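# Close the door between two rooms until it latches

## Task

Push the door separating the two rooms completely shut so that it latches. At the end, no object other than the robot and the door may sit even partly within the area marked by the yellow floor tape (resting on the tape line itself is allowed). The coffee table must be standing upright at the end, the robot must not have fallen or be left tilted, and the door must stay latched without the robot holding it.

## Robot and tools

ROBOT. TidyBot++: a single mobile base (0.54 m long, 0.50 m wide, 0.38 m high) on four powered casters, carrying one seven-joint arm with a two-finger gripper. The shoulder sits 0.12 m ahead of the base centre, 0.68 m up. At the start the arm is folded, hand pointing down; folded, the hand reaches up to 0.08 m past the base front and the elbow up to 1.15 m high. Cameras: base_camera (fixed on the base, looking forward and down) and wrist_camera (fisheye, looking along the hand). Loose objects may occasionally get nudged by something else.

FRAMES. Base frame: origin on the floor under the base centre, x forward, y left, z up, metres. hand_pose is reported in this frame: the point between the finger pads, its z axis along the fingers, the fingers closing along its y. The odometry frame is the base frame as it was when the scene began; base_odometry counts wheel turns only, so slipping shows as travel, and it drifts a few cm and several degrees over many moves. Heading is positive to the left, -3.142 to 3.142. base_tilt is in degrees, positive when leaning forward or right, with a fixed bias of about 1 degree.

execute_actions: argument actions is a list holding zero or one action; cameras picks base_camera, wrist_camera or all (omitted or null means all, [] none). An empty list only returns state and images. One action may contain base, joints (or both) and optional speeds; motions start at the same time. base takes exactly one relative offset from where the base currently is: translate_m (forward positive, -2 to 2 m), strafe_m (left positive, -2 to 2 m) or rotate_rad (counter-clockwise positive, -6.3 to 6.3 rad). joints holds absolute targets by name, in radians: joint_1_rad (any angle; positive turns the arm clockwise from above, opposite to rotate_rad), joint_2_rad shoulder -2.249 to 2.249, joint_3_rad any angle, joint_4_rad elbow -2.579 to 2.579, joint_5_rad any angle, joint_6_rad wrist -2.099 to 2.099, joint_7_rad any angle; gripper_pos 0 (open, about 85 mm gap) to 1 (closed, squeezing about 100 N per finger). Unbounded joints go the short way; for larger turns, send steps below half a turn. speeds caps top speed for that action only: translate_m and strafe_m 0.05 to 0.5 m/s, rotate_rad 0.1 to 1.57 rad/s (defaults are the maxima). A base move needing over 8.667 s is refused; no action runs over 15 s. Unknown keys or out-of-range values refuse the whole call. A joint not named may still push toward an earlier target.

Arm geometry with joint_1_rad 0, joint_3_rad 3.14, joint_5_rad 0 (arm in the base's x-z plane): upper arm 0.42 m at angle joint_2 from vertical, forearm 0.31 m at joint_2 - joint_4, hand 0.31 m at joint_2 - joint_4 - joint_6 (positive leans forward). Reach ahead of and above the shoulder is the sum of length·sin and length·cos of those angles.

wait: seconds 0 to 10; nothing new commanded; returns state and images. zoom_image: camera plus region [x0, y0, x1, y1] in pixels of that camera's latest full image, at most 504x504. read_manual: licence texts only. finished_scene: scene number (1 or 2); ends the scene for good and reports success; the robot must have held the last command and the door must stay latched.

RESULTS. base_status and joint_status: done; off_target (resting away from target, may still push); contact_stop or time_out (target dropped, holds position); not_followed or 'joint command not followed' with a cause line (self-collision check withheld arm targets, which may be retried later); limit_stop_at_motor_heat. A blocked base pushes until time-out and may still say done though short; base contact_stop means something pushed it after reaching the target. motor_effort is percent of maximum, peak in brackets, noisy. 'ARM HIT' means the arm struck the base or itself. Torque fault (joint_1-4 limit 104.5 N m, warning 56.7; joint_5-7 limit 51.3, warning 29.4) freezes the arm 10 s and skips the rest of the call. MOTOR HOT warns from 60 °C; 75 °C gives OVER-TEMPERATURE FAULT and a sinking arm. If a result reports a stop, later calls in that reply are skipped.

ACCURACY. Friction leaves joints slightly off with 'all done'; correct by sending last command plus (wanted minus read). Hand ends 1-2 cm off; trust images.

AVOID. Snagging the raised arm (0.8 m or higher) while driving can tip the robot; horizontal force on a raised hand can lift wheels; back off to right it. Don't slam the door, knock objects into the taped area, topple the coffee table, or push very hard.

Each tool is called after "Request:" by a JSON object that holds its "api" and its "payload".

## Session

Request:
{"api": "execute_actions", "payload": {"actions": []}}

Scene clock: 0.00 s.
base_odometry: x=+0.000 y=+0.000 heading=+0.000 (m, m, rad; odometry frame)
base_tilt: forward=-0.5 right=+0.4 (deg)
base_status: not commanded
joint_positions: joint_1_rad=+0.028 joint_2_rad=-0.375 joint_3_rad=+3.185 joint_4_rad=-2.516 joint_5_rad=+0.038 joint_6_rad=-0.840 joint_7_rad=+1.553 gripper_pos=+0.000
joint_status: not commanded
motor_effort: joint_1_rad=+1 joint_2_rad=+0 joint_3_rad=+0 joint_4_rad=+12 joint_5_rad=+0 joint_6_rad=+1 joint_7_rad=+0 (%)
hand_pose: x=+0.2789 y=-0.0172 z=+0.5964 quat_wxyz=(+0.009, +0.996, -0.032, +0.080) (m; base frame)
pictures: base_camera, wrist_camera
camera_calibration (this result's frames):
wrist_camera: T_world_to_cam=[[-0.0458582, -0.998915, -0.0081214, 0.00665178], [-0.987453, 0.0465588, -0.150893, 0.418537], [0.151107, 0.00109984, -0.988517, 0.678653], [0, 0, 0, 1]] pos_world=[0.311042, -0.0135884, 0.734068]
Images, in order (width x height): base_camera 644x364, wrist_camera 644x476.

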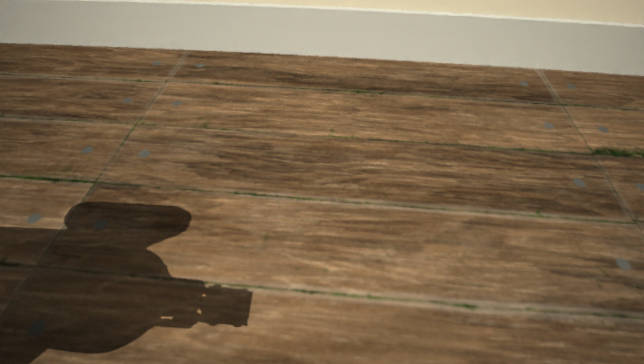

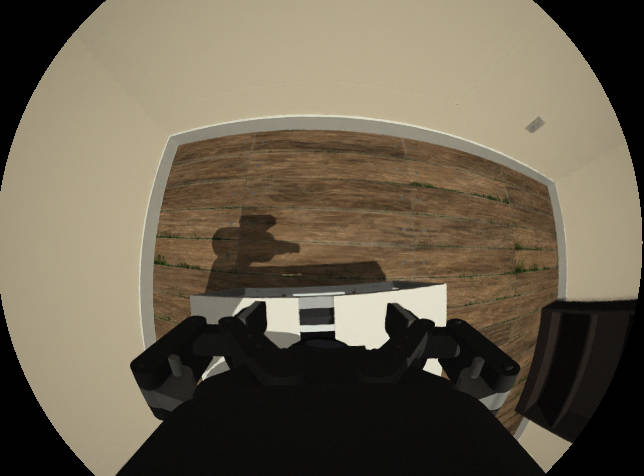

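Request:
{"api": "execute_actions", "payload": {"actions": [{"base":{"rotate_rad":3.01},"joints":{"joint_4_rad":-1.9,"joint_3_rad":3.13,"gripper_pos":1}}]}}

Scene clock: 8.63 s.
base_odometry: x=+0.000 y=+0.000 heading=+3.009 (m, m, rad; odometry frame)
base_tilt: forward=-0.5 right=+0.3 (deg)
base_status: done
joint_positions: joint_1_rad=+0.028 joint_2_rad=-0.375 joint_3_rad=+3.142 joint_4_rad=-1.906 joint_5_rad=+0.038 joint_6_rad=-0.840 joint_7_rad=+1.553 gripper_pos=+0.999
joint_status: all done
motor_effort: joint_1_rad=+0(0) joint_2_rad=-5(7) joint_3_rad=+0(2) joint_4_rad=+18(19) joint_5_rad=+1(1) joint_6_rad=+5(6) joint_7_rad=+0(0) (%)
hand_pose: x=+0.4955 y=-0.0184 z=+0.8625 quat_wxyz=(+0.020, +0.927, -0.015, +0.375) (m; base frame)
pictures: base_camera, wrist_camera
camera_calibration (this result's frames):
wrist_camera: T_world_to_cam=[[-0.0143339, -0.99971, 0.0193595, -0.0217426], [-0.723839, -0.00298272, -0.689962, 1.00609], [0.68982, -0.023903, -0.723587, 0.413053], [0, 0, 0, 1]] pos_world=[0.443003, -0.00886217, 0.993464]
Images, in order (width x height): base_camera 644x364, wrist_camera 644x476.

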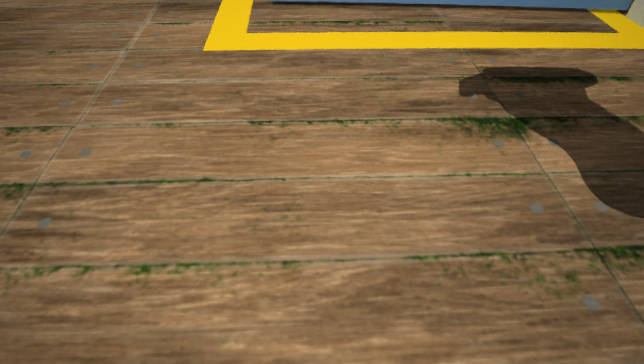

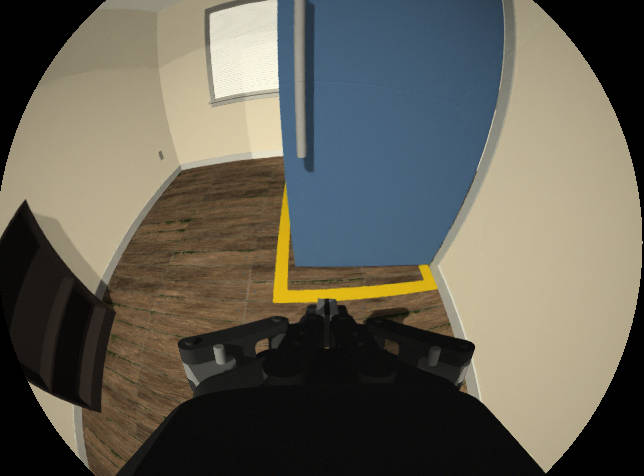

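Request:
{"api": "execute_actions", "payload": {"actions": [{"base":{"strafe_m":0.5}}], "cameras": ["wrist_camera"]}}

Request:
{"api": "execute_actions", "payload": {"actions": [{"base":{"translate_m":1.25},"joints":{"joint_1_rad":0.5,"joint_6_rad":-1.3,"joint_7_rad":1.0}}]}}

Scene clock: 15.77 s.
base_odometry: x=-0.065 y=-0.496 heading=+3.010 (m, m, rad; odometry frame)
base_tilt: forward=-0.5 right=+0.3 (deg)
base_status: done
joint_positions: joint_1_rad=+0.028 joint_2_rad=-0.375 joint_3_rad=+3.136 joint_4_rad=-1.906 joint_5_rad=+0.038 joint_6_rad=-0.840 joint_7_rad=+1.553 gripper_pos=+0.999
joint_status: not commanded
motor_effort: joint_1_rad=+0(1) joint_2_rad=-5(6) joint_3_rad=+0(3) joint_4_rad=+18(18) joint_5_rad=+1(2) joint_6_rad=+6(6) joint_7_rad=+0(0) (%)
hand_pose: x=+0.4956 y=-0.0160 z=+0.8625 quat_wxyz=(+0.020, +0.927, -0.012, +0.375) (m; base frame)
pictures: wrist_camera
camera_calibration (this result's frames):
wrist_camera: T_world_to_cam=[[-0.00909779, -0.999729, 0.0214169, -0.0237668], [-0.72385, -0.00819247, -0.689908, 1.00599], [0.689897, -0.0217793, -0.72358, 0.413064], [0, 0, 0, 1]] pos_world=[0.443, -0.00652256, 0.993437]
Images, in order (width x height): wrist_camera 644x476.

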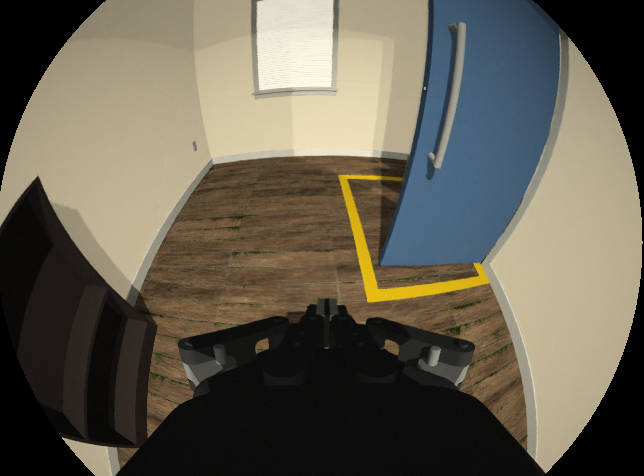

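Scene clock: 19.63 s.
base_odometry: x=-1.304 y=-0.333 heading=+3.010 (m, m, rad; odometry frame)
base_tilt: forward=-0.5 right=+0.3 (deg)
base_status: done
joint_positions: joint_1_rad=+0.482 joint_2_rad=-0.374 joint_3_rad=+3.136 joint_4_rad=-1.906 joint_5_rad=+0.038 joint_6_rad=-1.265 joint_7_rad=+1.035 gripper_pos=+0.999
joint_status: all done
motor_effort: joint_1_rad=+0(1) joint_2_rad=-3(6) joint_3_rad=+0(1) joint_4_rad=+17(19) joint_5_rad=+1(1) joint_6_rad=+3(6) joint_7_rad=-1(0) (%)
hand_pose: x=+0.3504 y=-0.1307 z=+0.7932 quat_wxyz=(+0.015, +0.863, -0.475, +0.172) (m; base frame)
pictures: base_camera, wrist_camera
camera_calibration (this result's frames):
wrist_camera: T_world_to_cam=[[-0.810306, -0.564808, -0.156194, 0.340165], [-0.503928, 0.807645, -0.306212, 0.577391], [0.2991, -0.169415, -0.939062, 0.749094], [0, 0, 0, 1]] pos_world=[0.342547, -0.147292, 0.933381]
Images, in order (width x height): base_camera 644x364, wrist_camera 644x476.

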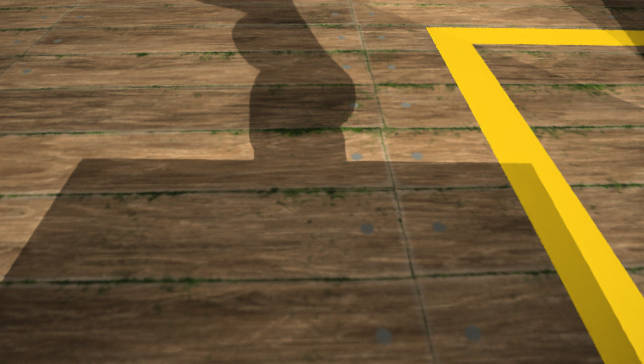

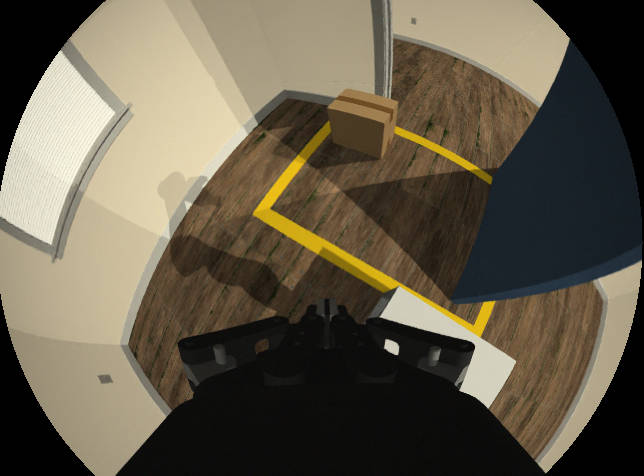

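Request:
{"api": "execute_actions", "payload": {"actions": [{"base":{"translate_m":0.31},"joints":{"joint_1_rad":0,"joint_2_rad":-0.2}}], "cameras": []}}

Request:
{"api": "execute_actions", "payload": {"actions": [{"base":{"strafe_m":-0.65},"speeds":{"strafe_m":0.3}}]}}

Scene clock: 28.27 s.
base_odometry: x=-1.612 y=-0.293 heading=+3.010 (m, m, rad; odometry frame)
base_tilt: forward=-0.5 right=+0.3 (deg)
base_status: done
joint_positions: joint_1_rad=+0.017 joint_2_rad=-0.204 joint_3_rad=+3.136 joint_4_rad=-1.905 joint_5_rad=+0.038 joint_6_rad=-1.266 joint_7_rad=+1.035 gripper_pos=+0.999
joint_status: all done
motor_effort: joint_1_rad=+0(1) joint_2_rad=-8(11) joint_3_rad=+0(1) joint_4_rad=+16(17) joint_5_rad=+1(2) joint_6_rad=+2(4) joint_7_rad=+0(2) (%)
hand_pose: x=+0.3991 y=-0.0133 z=+0.7464 quat_wxyz=(-0.004, +0.960, -0.265, +0.089) (m; base frame)
pictures: none
No camera images: the call's "cameras" was empty. Leave "cameras" out to get every camera's image.

Scene clock: 31.40 s.
base_odometry: x=-1.528 y=+0.352 heading=+3.011 (m, m, rad; odometry frame)
base_tilt: forward=-0.5 right=+0.3 (deg)
base_status: done
joint_positions: joint_1_rad=+0.016 joint_2_rad=-0.204 joint_3_rad=+3.136 joint_4_rad=-1.905 joint_5_rad=+0.038 joint_6_rad=-1.267 joint_7_rad=+1.035 gripper_pos=+0.999
joint_status: not commanded
motor_effort: joint_1_rad=+0(2) joint_2_rad=-8(9) joint_3_rad=+0(2) joint_4_rad=+15(16) joint_5_rad=+1(2) joint_6_rad=+1(2) joint_7_rad=+0(0) (%)
hand_pose: x=+0.3991 y=-0.0130 z=+0.7464 quat_wxyz=(-0.004, +0.960, -0.265, +0.088) (m; base frame)
pictures: base_camera, wrist_camera
camera_calibration (this result's frames):
wrist_camera: T_world_to_cam=[[-0.490018, -0.868428, -0.0756032, 0.246876], [-0.853529, 0.49561, -0.160808, 0.519436], [0.17712, -0.0142693, -0.984086, 0.794824], [0, 0, 0, 1]] pos_world=[0.423548, -0.031702, 0.88437]
Images, in order (width x height): base_camera 644x364, wrist_camera 644x476.

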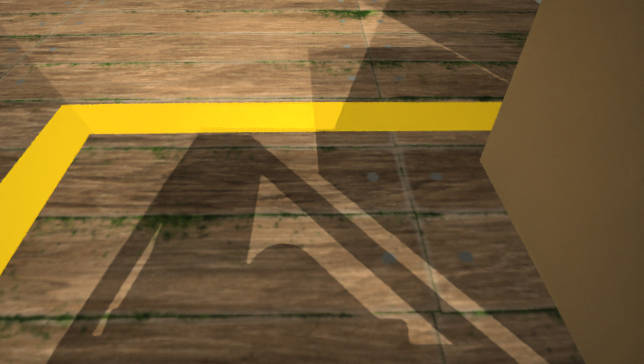

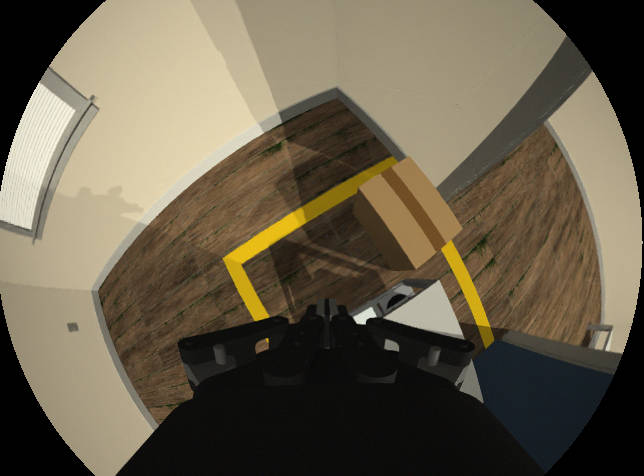

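Request:
{"api": "execute_actions", "payload": {"actions": [{"base":{"strafe_m":-0.18}}]}}

Request:
{"api": "execute_actions", "payload": {"actions": [{"base":{"translate_m":0.49},"speeds":{"translate_m":0.11}}]}}

Request:
{"api": "execute_actions", "payload": {"actions": [{"base":{"translate_m":-0.06}}], "cameras": []}}

Request:
{"api": "execute_actions", "payload": {"actions": [{"base":{"strafe_m":0.83},"joints":{"joint_7_rad":0}}]}}

Request:
{"api": "execute_actions", "payload": {"actions": [{"base":{"translate_m":-1.25},"joints":{"joint_1_rad":-0.2,"joint_2_rad":-0.65,"joint_4_rad":-2.45,"joint_7_rad":0.5}}]}}

Scene clock: 40.43 s.
base_odometry: x=-1.504 y=+0.531 heading=+3.011 (m, m, rad; odometry frame)
base_tilt: forward=-0.5 right=+0.3 (deg)
base_status: done
joint_positions: joint_1_rad=+0.015 joint_2_rad=-0.204 joint_3_rad=+3.136 joint_4_rad=-1.905 joint_5_rad=+0.038 joint_6_rad=-1.267 joint_7_rad=+1.035 gripper_pos=+0.999
joint_status: not commanded
motor_effort: joint_1_rad=+0(1) joint_2_rad=-8(9) joint_3_rad=+0(2) joint_4_rad=+15(16) joint_5_rad=+1(2) joint_6_rad=+1(1) joint_7_rad=+0(0) (%)
hand_pose: x=+0.3991 y=-0.0127 z=+0.7464 quat_wxyz=(-0.004, +0.960, -0.264, +0.088) (m; base frame)
pictures: base_camera, wrist_camera
camera_calibration (this result's frames):
wrist_camera: T_world_to_cam=[[-0.489052, -0.868973, -0.0755841, 0.246748], [-0.854079, 0.494658, -0.160818, 0.519507], [0.177135, -0.0140937, -0.984086, 0.794822], [0, 0, 0, 1]] pos_world=[0.423582, -0.0313591, 0.88437]
Images, in order (width x height): base_camera 644x364, wrist_camera 644x476.

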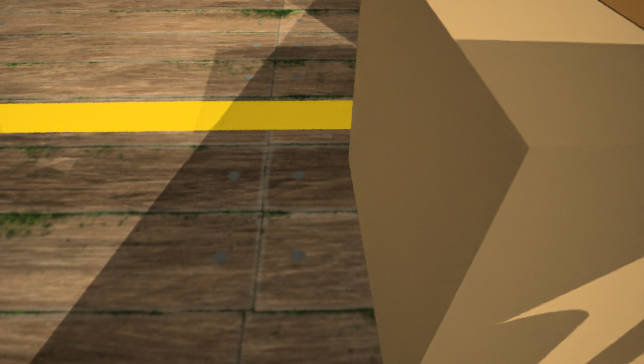

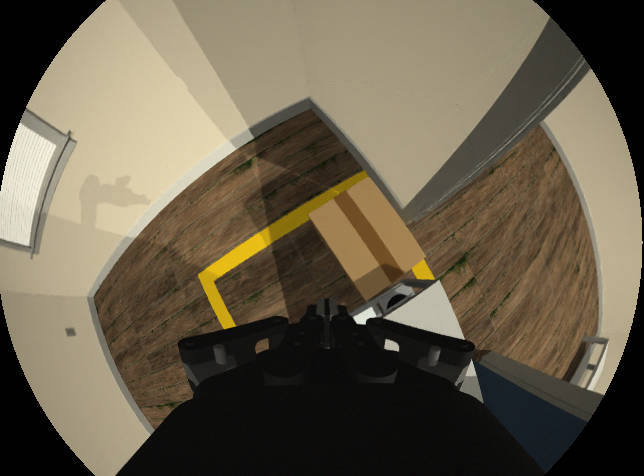

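Scene clock: 45.40 s.
base_odometry: x=-1.990 y=+0.595 heading=+3.011 (m, m, rad; odometry frame)
base_tilt: forward=-0.5 right=+0.3 (deg)
base_status: done
joint_positions: joint_1_rad=+0.015 joint_2_rad=-0.202 joint_3_rad=+3.136 joint_4_rad=-1.905 joint_5_rad=+0.038 joint_6_rad=-1.267 joint_7_rad=+1.035 gripper_pos=+0.999
joint_status: not commanded
motor_effort: joint_1_rad=+0(0) joint_2_rad=-8(11) joint_3_rad=+0(0) joint_4_rad=+16(16) joint_5_rad=+1(1) joint_6_rad=+1(2) joint_7_rad=-1(1) (%)
hand_pose: x=+0.3990 y=-0.0127 z=+0.7458 quat_wxyz=(-0.004, +0.961, -0.264, +0.087) (m; base frame)
pictures: base_camera, wrist_camera
camera_calibration (this result's frames):
wrist_camera: T_world_to_cam=[[-0.489248, -0.868965, -0.0744089, 0.245876], [-0.854465, 0.494674, -0.158704, 0.517938], [0.174716, -0.0140657, -0.984518, 0.795586], [0, 0, 0, 1]] pos_world=[0.423852, -0.0313626, 0.883763]
Images, in order (width x height): base_camera 644x364, wrist_camera 644x476.

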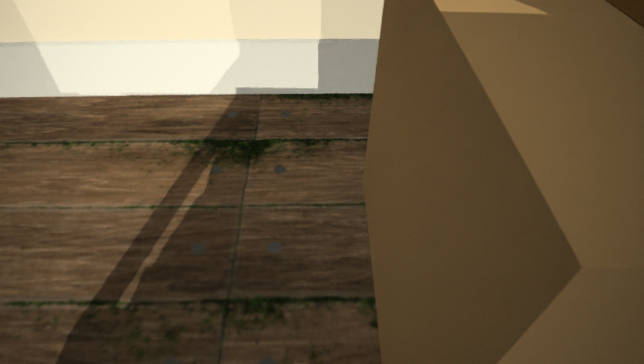

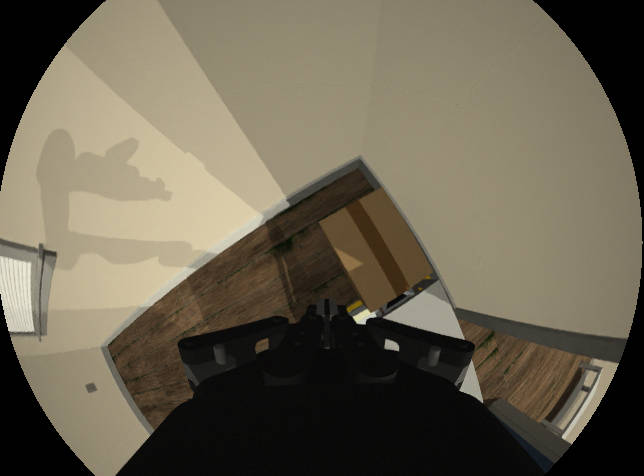

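Scene clock: 46.43 s.
base_odometry: x=-1.930 y=+0.587 heading=+3.011 (m, m, rad; odometry frame)
base_tilt: forward=-0.5 right=+0.3 (deg)
base_status: done
joint_positions: joint_1_rad=+0.015 joint_2_rad=-0.204 joint_3_rad=+3.136 joint_4_rad=-1.905 joint_5_rad=+0.038 joint_6_rad=-1.268 joint_7_rad=+1.035 gripper_pos=+0.999
joint_status: not commanded
motor_effort: joint_1_rad=+0(0) joint_2_rad=-9(10) joint_3_rad=+0(1) joint_4_rad=+15(16) joint_5_rad=+1(1) joint_6_rad=+1(2) joint_7_rad=-1(0) (%)
hand_pose: x=+0.3988 y=-0.0127 z=+0.7466 quat_wxyz=(-0.004, +0.960, -0.264, +0.088) (m; base frame)
pictures: none
No camera images: the call's "cameras" was empty. Leave "cameras" out to get every camera's image.

Scene clock: 49.47 s.
base_odometry: x=-2.039 y=-0.237 heading=+3.010 (m, m, rad; odometry frame)
base_tilt: forward=-0.5 right=+0.3 (deg)
base_status: done
joint_positions: joint_1_rad=+0.015 joint_2_rad=-0.204 joint_3_rad=+3.136 joint_4_rad=-1.905 joint_5_rad=+0.038 joint_6_rad=-1.268 joint_7_rad=+0.018 gripper_pos=+0.999
joint_status: all done
motor_effort: joint_1_rad=+0(1) joint_2_rad=-8(8) joint_3_rad=+0(2) joint_4_rad=+15(15) joint_5_rad=+1(2) joint_6_rad=+1(2) joint_7_rad=+0(0) (%)
hand_pose: x=+0.3988 y=-0.0126 z=+0.7466 quat_wxyz=(-0.046, +0.710, -0.698, +0.075) (m; base frame)
pictures: base_camera, wrist_camera
camera_calibration (this result's frames):
wrist_camera: T_world_to_cam=[[-0.980189, -0.0367719, -0.194622, 0.541904], [-0.0301216, 0.99886, -0.0370209, 0.104544], [0.195762, -0.0304251, -0.980179, 0.78455], [0, 0, 0, 1]] pos_world=[0.380733, -0.0606284, 0.878337]
Images, in order (width x height): base_camera 644x364, wrist_camera 644x476.

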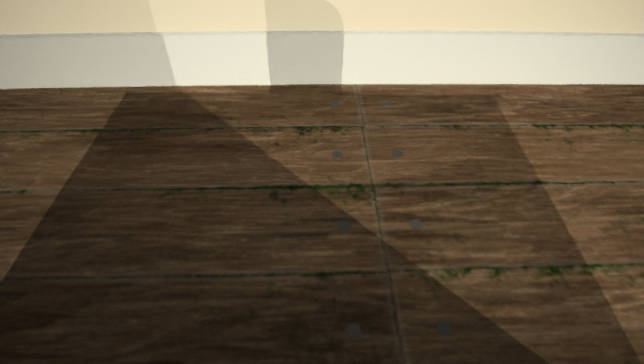

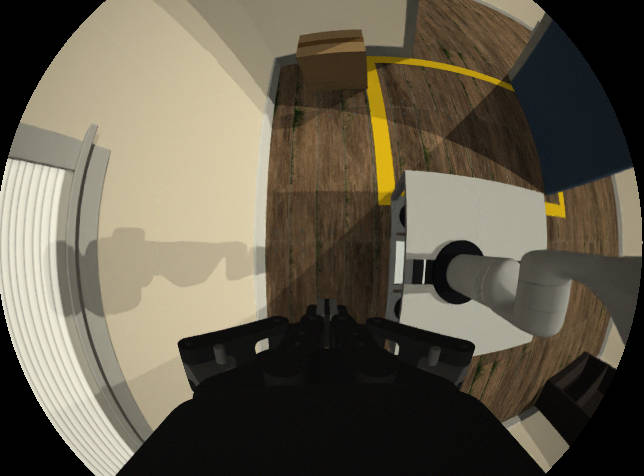

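Scene clock: 53.33 s.
base_odometry: x=-0.800 y=-0.401 heading=+3.010 (m, m, rad; odometry frame)
base_tilt: forward=-0.5 right=+0.4 (deg)
base_status: done
joint_positions: joint_1_rad=-0.130 joint_2_rad=-0.541 joint_3_rad=+3.136 joint_4_rad=-2.321 joint_5_rad=+0.038 joint_6_rad=-1.268 joint_7_rad=+0.358 gripper_pos=+0.999
joint_status: joint_1_rad not_followed (moved -0.144 of -0.215); joint_2_rad not_followed (moved -0.337 of -0.446); joint_4_rad not_followed (moved -0.416 of -0.545); joint_7_rad not_followed (moved +0.340 of +0.482)
motor_effort: joint_1_rad=+0(1) joint_2_rad=+3(11) joint_3_rad=+0(1) joint_4_rad=+15(21) joint_5_rad=+1(1) joint_6_rad=+1(4) joint_7_rad=+0(1) (%)
hand_pose: x=+0.2391 y=+0.0061 z=+0.6673 quat_wxyz=(-0.014, +0.859, -0.509, +0.049) (m; base frame)
pictures: base_camera, wrist_camera
joint command not followed: on one or more control steps a check withheld the commanded joint targets, and the robot was not sent them on those steps. On the call's last step the targets were still withheld.
cause: the commanded joint targets would bring two parts of the arm too close to each other (its gripper and another part of the arm, with the joints from joint_2_rad to joint_7_rad between them); next, command targets that bring no two parts of the arm closer together.
camera_calibration (this result's frames):
wrist_camera: T_world_to_cam=[[-0.862678, -0.496486, -0.0963776, 0.279806], [-0.492446, 0.868013, -0.0636467, 0.207322], [0.115257, -0.00744584, -0.993308, 0.766564], [0, 0, 0, 1]] pos_world=[0.255126, -0.0353309, 0.801596]
Images, in order (width x height): base_camera 644x364, wrist_camera 644x476.

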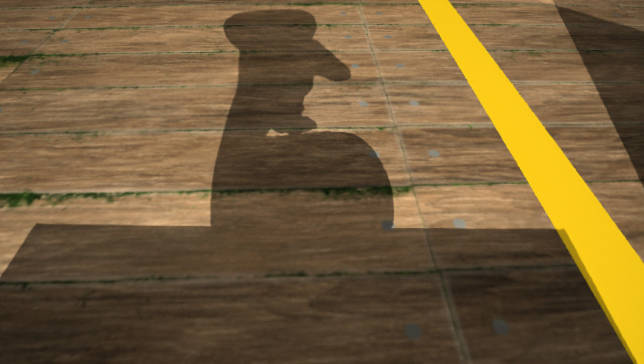

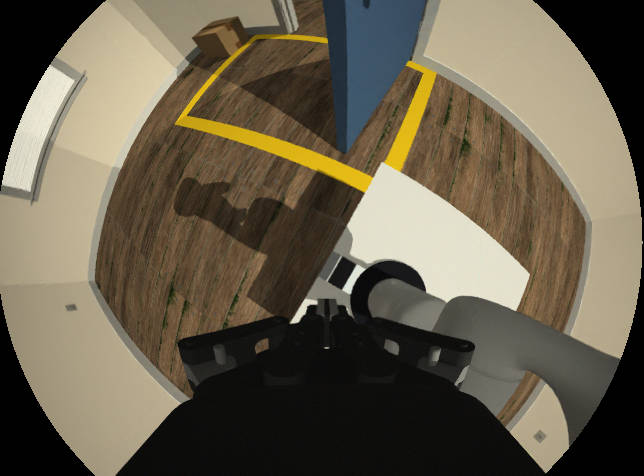

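Request:
{"api": "execute_actions", "payload": {"actions": [{"base":{"strafe_m":-0.5},"joints":{"joint_1_rad":-1.7,"joint_2_rad":-0.1,"joint_4_rad":-1.9,"joint_7_rad":-0.3}}]}}

Request:
{"api": "execute_actions", "payload": {"actions": [{"base":{"translate_m":0.73},"speeds":{"translate_m":0.12}}]}}

Request:
{"api": "execute_actions", "payload": {"actions": [{"base":{"strafe_m":-0.36},"speeds":{"strafe_m":0.1}}]}}

Scene clock: 69.60 s.
base_odometry: x=-0.734 y=+0.095 heading=+3.009 (m, m, rad; odometry frame)
base_tilt: forward=-0.5 right=+0.3 (deg)
base_status: done
joint_positions: joint_1_rad=-1.697 joint_2_rad=-0.100 joint_3_rad=+3.130 joint_4_rad=-1.901 joint_5_rad=+0.038 joint_6_rad=-1.268 joint_7_rad=-0.271 gripper_pos=+0.999
joint_status: all done
motor_effort: joint_1_rad=+0(4) joint_2_rad=-11(13) joint_3_rad=+0(4) joint_4_rad=+14(15) joint_5_rad=+1(3) joint_6_rad=+0(1) joint_7_rad=+0(0) (%)
hand_pose: x=+0.0898 y=+0.2852 z=+0.7185 quat_wxyz=(-0.040, +0.997, -0.062, +0.011) (m; base frame)
pictures: base_camera, wrist_camera
joint command not followed: on one or more control steps a check withheld the commanded joint targets, and the robot was not sent them on those steps.
cause: the commanded joint targets would bring two parts of the arm too close to each other (the joints from joint_2_rad to joint_7_rad lie between them); next, command targets that bring no two parts of the arm closer together.
camera_calibration (this result's frames):
wrist_camera: T_world_to_cam=[[-0.106124, -0.988855, -0.10442, 0.372768], [-0.994108, 0.107843, -0.0109405, 0.118688], [0.0220795, 0.102643, -0.994473, 0.814436], [0, 0, 0, 1]] pos_world=[0.139566, 0.272217, 0.850158]
Images, in order (width x height): base_camera 644x364, wrist_camera 644x476.

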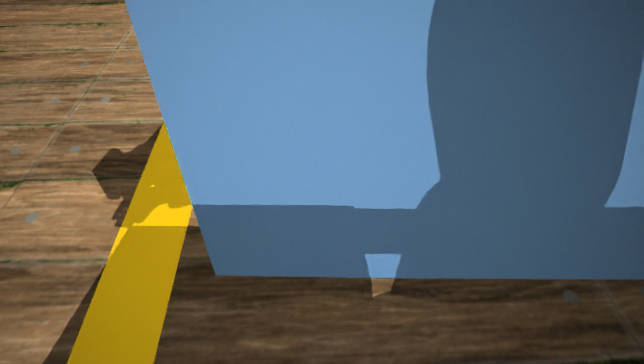

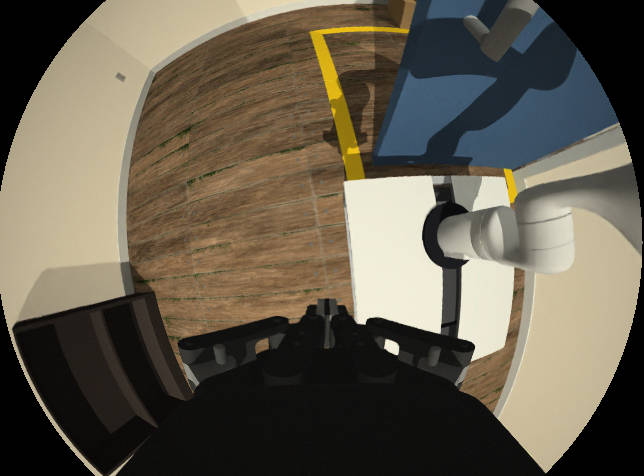

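Scene clock: 76.27 s.
base_odometry: x=-1.458 y=+0.191 heading=+3.009 (m, m, rad; odometry frame)
base_tilt: forward=-0.5 right=+0.3 (deg)
base_status: done
joint_positions: joint_1_rad=-1.696 joint_2_rad=-0.100 joint_3_rad=+3.131 joint_4_rad=-1.901 joint_5_rad=+0.039 joint_6_rad=-1.268 joint_7_rad=-0.271 gripper_pos=+0.999
joint_status: not commanded
motor_effort: joint_1_rad=+0(4) joint_2_rad=-11(13) joint_3_rad=+0(4) joint_4_rad=+14(15) joint_5_rad=+1(4) joint_6_rad=+0(1) joint_7_rad=+0(0) (%)
hand_pose: x=+0.0901 y=+0.2851 z=+0.7184 quat_wxyz=(-0.039, +0.997, -0.062, +0.012) (m; base frame)
pictures: base_camera, wrist_camera
camera_calibration (this result's frames):
wrist_camera: T_world_to_cam=[[-0.10648, -0.988862, -0.103988, 0.372455], [-0.994057, 0.108251, -0.0115237, 0.119303], [0.0226521, 0.102143, -0.994512, 0.814518], [0, 0, 0, 1]] pos_world=[0.139802, 0.272195, 0.850153]
Images, in order (width x height): base_camera 644x364, wrist_camera 644x476.

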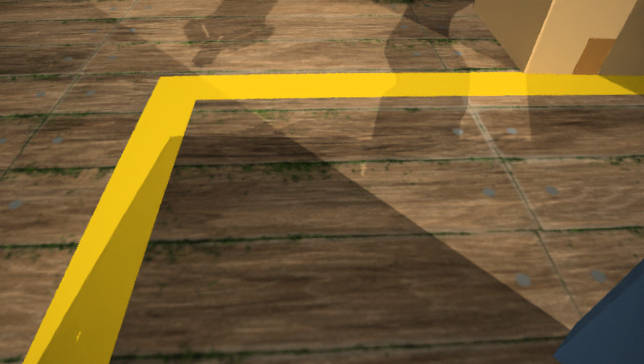

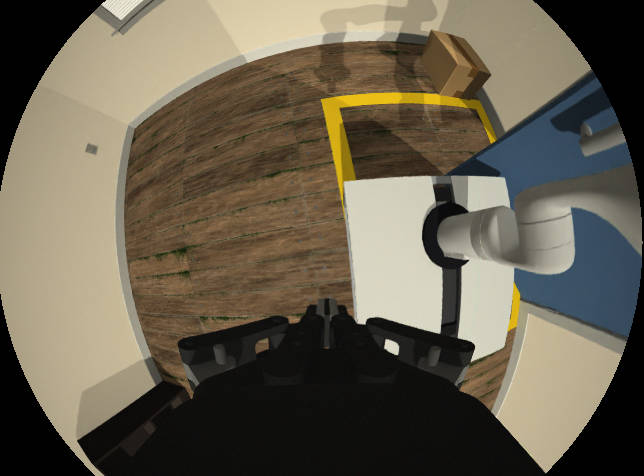

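Scene clock: 80.43 s.
base_odometry: x=-1.411 y=+0.548 heading=+3.010 (m, m, rad; odometry frame)
base_tilt: forward=-0.5 right=+0.3 (deg)
base_status: done
joint_positions: joint_1_rad=-1.696 joint_2_rad=-0.101 joint_3_rad=+3.131 joint_4_rad=-1.901 joint_5_rad=+0.039 joint_6_rad=-1.269 joint_7_rad=-0.271 gripper_pos=+0.999
joint_status: not commanded
motor_effort: joint_1_rad=+0(0) joint_2_rad=-11(15) joint_3_rad=+0(1) joint_4_rad=+15(15) joint_5_rad=+1(1) joint_6_rad=+0(1) joint_7_rad=+0(0) (%)
hand_pose: x=+0.0901 y=+0.2848 z=+0.7186 quat_wxyz=(-0.039, +0.997, -0.062, +0.012) (m; base frame)
pictures: base_camera, wrist_camera
camera_calibration (this result's frames):
wrist_camera: T_world_to_cam=[[-0.106519, -0.988859, -0.103977, 0.372197], [-0.994052, 0.108294, -0.0115538, 0.119394], [0.022685, 0.102127, -0.994513, 0.814723], [0, 0, 0, 1]] pos_world=[0.139848, 0.271915, 0.850332]
Images, in order (width x height): base_camera 644x364, wrist_camera 644x476.

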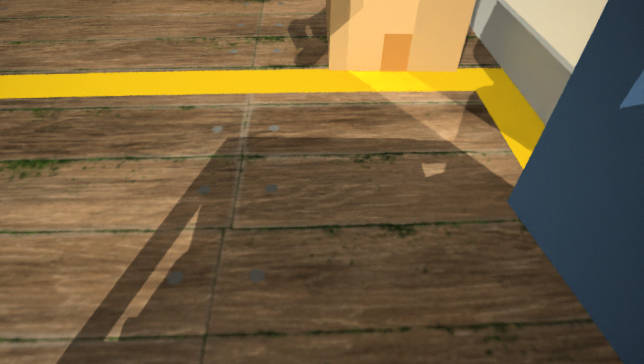

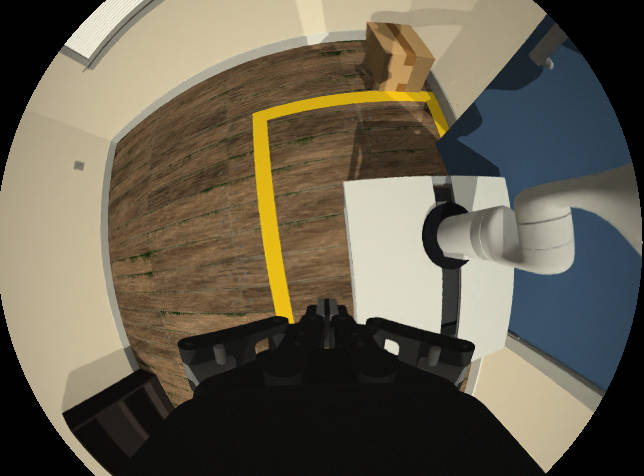

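Request:
{"api": "execute_actions", "payload": {"actions": [{"base":{"translate_m":0.12},"speeds":{"translate_m":0.2}}], "cameras": []}}

Request:
{"api": "execute_actions", "payload": {"actions": [{"base":{"strafe_m":-0.118},"speeds":{"strafe_m":0.06}}]}}

Scene clock: 98.97 s.
base_odometry: x=-1.530 y=+0.564 heading=+3.010 (m, m, rad; odometry frame)
base_tilt: forward=-0.5 right=+0.3 (deg)
base_status: done
joint_positions: joint_1_rad=-1.696 joint_2_rad=-0.101 joint_3_rad=+3.131 joint_4_rad=-1.901 joint_5_rad=+0.039 joint_6_rad=-1.269 joint_7_rad=-0.271 gripper_pos=+0.999
joint_status: not commanded
motor_effort: joint_1_rad=+1(2) joint_2_rad=-10(12) joint_3_rad=+0(2) joint_4_rad=+15(15) joint_5_rad=+1(2) joint_6_rad=+0(0) joint_7_rad=+0(1) (%)
hand_pose: x=+0.0901 y=+0.2848 z=+0.7186 quat_wxyz=(-0.039, +0.997, -0.062, +0.012) (m; base frame)
pictures: none
No camera images: the call's "cameras" was empty. Leave "cameras" out to get every camera's image.

Scene clock: 101.43 s.
base_odometry: x=-1.514 y=+0.682 heading=+3.010 (m, m, rad; odometry frame)
base_tilt: forward=-0.5 right=+0.3 (deg)
base_status: done
joint_positions: joint_1_rad=-1.696 joint_2_rad=-0.101 joint_3_rad=+3.131 joint_4_rad=-1.901 joint_5_rad=+0.039 joint_6_rad=-1.269 joint_7_rad=-0.271 gripper_pos=+0.999
joint_status: not commanded
motor_effort: joint_1_rad=+0(0) joint_2_rad=-10(15) joint_3_rad=+1(1) joint_4_rad=+14(15) joint_5_rad=+1(1) joint_6_rad=+1(1) joint_7_rad=+0(1) (%)
hand_pose: x=+0.0901 y=+0.2847 z=+0.7187 quat_wxyz=(-0.039, +0.997, -0.062, +0.012) (m; base frame)
pictures: base_camera, wrist_camera
camera_calibration (this result's frames):
wrist_camera: T_world_to_cam=[[-0.10644, -0.988888, -0.103785, 0.371929], [-0.99406, 0.108216, -0.0116161, 0.119471], [0.0227182, 0.101932, -0.994532, 0.814869], [0, 0, 0, 1]] pos_world=[0.139838, 0.271806, 0.850401]
Images, in order (width x height): base_camera 644x364, wrist_camera 644x476.

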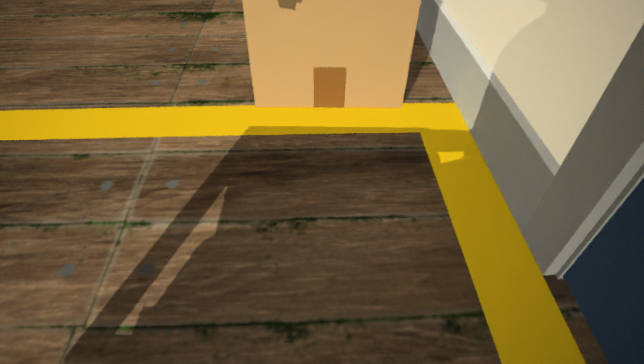

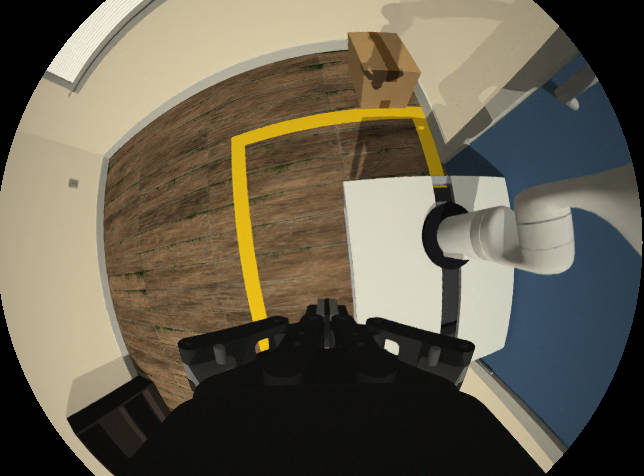

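Request:
{"api": "execute_actions", "payload": {"actions": [{"base":{"strafe_m":-0.008},"speeds":{"strafe_m":0.05}}], "cameras": ["base_camera"]}}

Request:
{"api": "execute_actions", "payload": {"actions": [{"base":{"strafe_m":0.05}}]}}

Scene clock: 107.10 s.
base_odometry: x=-1.514 y=+0.689 heading=+3.010 (m, m, rad; odometry frame)
base_tilt: forward=-0.5 right=+0.3 (deg)
base_status: done
joint_positions: joint_1_rad=-1.696 joint_2_rad=-0.102 joint_3_rad=+3.131 joint_4_rad=-1.902 joint_5_rad=+0.039 joint_6_rad=-1.270 joint_7_rad=-0.271 gripper_pos=+0.999
joint_status: not commanded
motor_effort: joint_1_rad=+1(2) joint_2_rad=-11(13) joint_3_rad=+0(2) joint_4_rad=+14(16) joint_5_rad=+1(2) joint_6_rad=+1(2) joint_7_rad=+0(0) (%)
hand_pose: x=+0.0902 y=+0.2843 z=+0.7189 quat_wxyz=(-0.039, +0.997, -0.062, +0.012) (m; base frame)
pictures: base_camera
Images, in order (width x height): base_camera 644x364.

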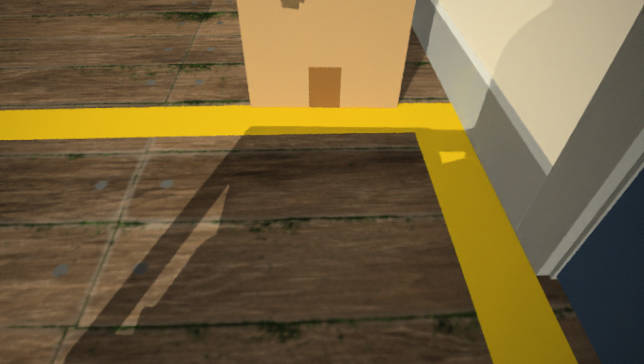

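Scene clock: 108.10 s.
base_odometry: x=-1.520 y=+0.639 heading=+3.010 (m, m, rad; odometry frame)
base_tilt: forward=-0.5 right=+0.3 (deg)
base_status: done
joint_positions: joint_1_rad=-1.696 joint_2_rad=-0.097 joint_3_rad=+3.131 joint_4_rad=-1.901 joint_5_rad=+0.039 joint_6_rad=-1.270 joint_7_rad=-0.271 gripper_pos=+0.999
joint_status: not commanded
motor_effort: joint_1_rad=+0(0) joint_2_rad=-11(13) joint_3_rad=+0(1) joint_4_rad=+14(15) joint_5_rad=+1(1) joint_6_rad=+0(1) joint_7_rad=+0(1) (%)
hand_pose: x=+0.0901 y=+0.2845 z=+0.7175 quat_wxyz=(-0.037, +0.997, -0.062, +0.012) (m; base frame)
pictures: base_camera, wrist_camera
camera_calibration (this result's frames):
wrist_camera: T_world_to_cam=[[-0.106409, -0.989377, -0.0990469, 0.36833], [-0.994048, 0.10819, -0.0127695, 0.120349], [0.0233498, 0.0970986, -0.995001, 0.815397], [0, 0, 0, 1]] pos_world=[0.139787, 0.272222, 0.84934]
Images, in order (width x height): base_camera 644x364, wrist_camera 644x476.

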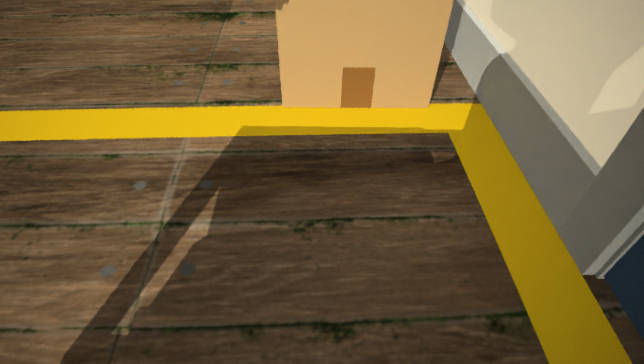

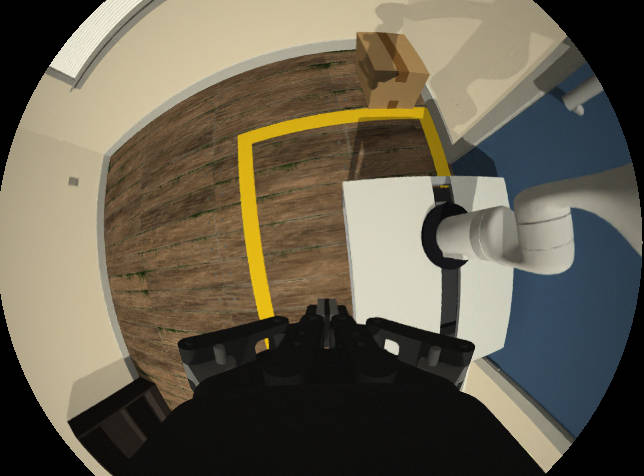

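Request:
{"api": "execute_actions", "payload": {"actions": [{"base":{"strafe_m":-0.058},"speeds":{"strafe_m":0.05}}], "cameras": ["base_camera"]}}

Scene clock: 115.77 s.
base_odometry: x=-1.514 y=+0.689 heading=+3.011 (m, m, rad; odometry frame)
base_tilt: forward=-0.5 right=+0.3 (deg)
base_status: strafe_m time_out (by the wheels' count: -0.050 of -0.058)
joint_positions: joint_1_rad=-1.696 joint_2_rad=-0.100 joint_3_rad=+3.130 joint_4_rad=-1.902 joint_5_rad=+0.039 joint_6_rad=-1.273 joint_7_rad=-0.271 gripper_pos=+0.999
joint_status: not commanded
motor_effort: joint_1_rad=+1(3) joint_2_rad=-10(20) joint_3_rad=+1(3) joint_4_rad=+14(16) joint_5_rad=+1(3) joint_6_rad=+1(3) joint_7_rad=+0(1) (%)
hand_pose: x=+0.0902 y=+0.2836 z=+0.7180 quat_wxyz=(-0.037, +0.997, -0.062, +0.012) (m; base frame)
pictures: base_camera
Images, in order (width x height): base_camera 644x364.

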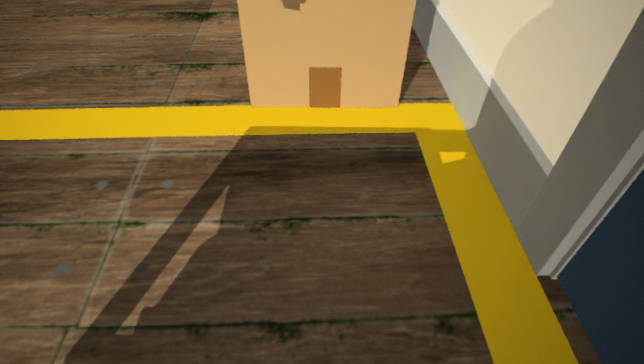

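Request:
{"api": "execute_actions", "payload": {"actions": [{"base":{"strafe_m":0.05}}], "cameras": []}}

Request:
{"api": "finished_scene", "payload": {"scene": 2}}

Scene clock: 127.93 s.
base_odometry: x=-1.520 y=+0.639 heading=+3.010 (m, m, rad; odometry frame)
base_tilt: forward=-0.5 right=+0.3 (deg)
base_status: done
joint_positions: joint_1_rad=-1.696 joint_2_rad=-0.096 joint_3_rad=+3.130 joint_4_rad=-1.902 joint_5_rad=+0.039 joint_6_rad=-1.273 joint_7_rad=-0.271 gripper_pos=+0.999
joint_status: not commanded
motor_effort: joint_1_rad=+0(0) joint_2_rad=-11(13) joint_3_rad=+0(0) joint_4_rad=+15(15) joint_5_rad=+1(1) joint_6_rad=+0(1) joint_7_rad=+0(0) (%)
hand_pose: x=+0.0902 y=+0.2837 z=+0.7170 quat_wxyz=(-0.035, +0.997, -0.062, +0.012) (m; base frame)
pictures: none
No camera images: the call's "cameras" was empty. Leave "cameras" out to get every camera's image.

The scene is finished: the task was done.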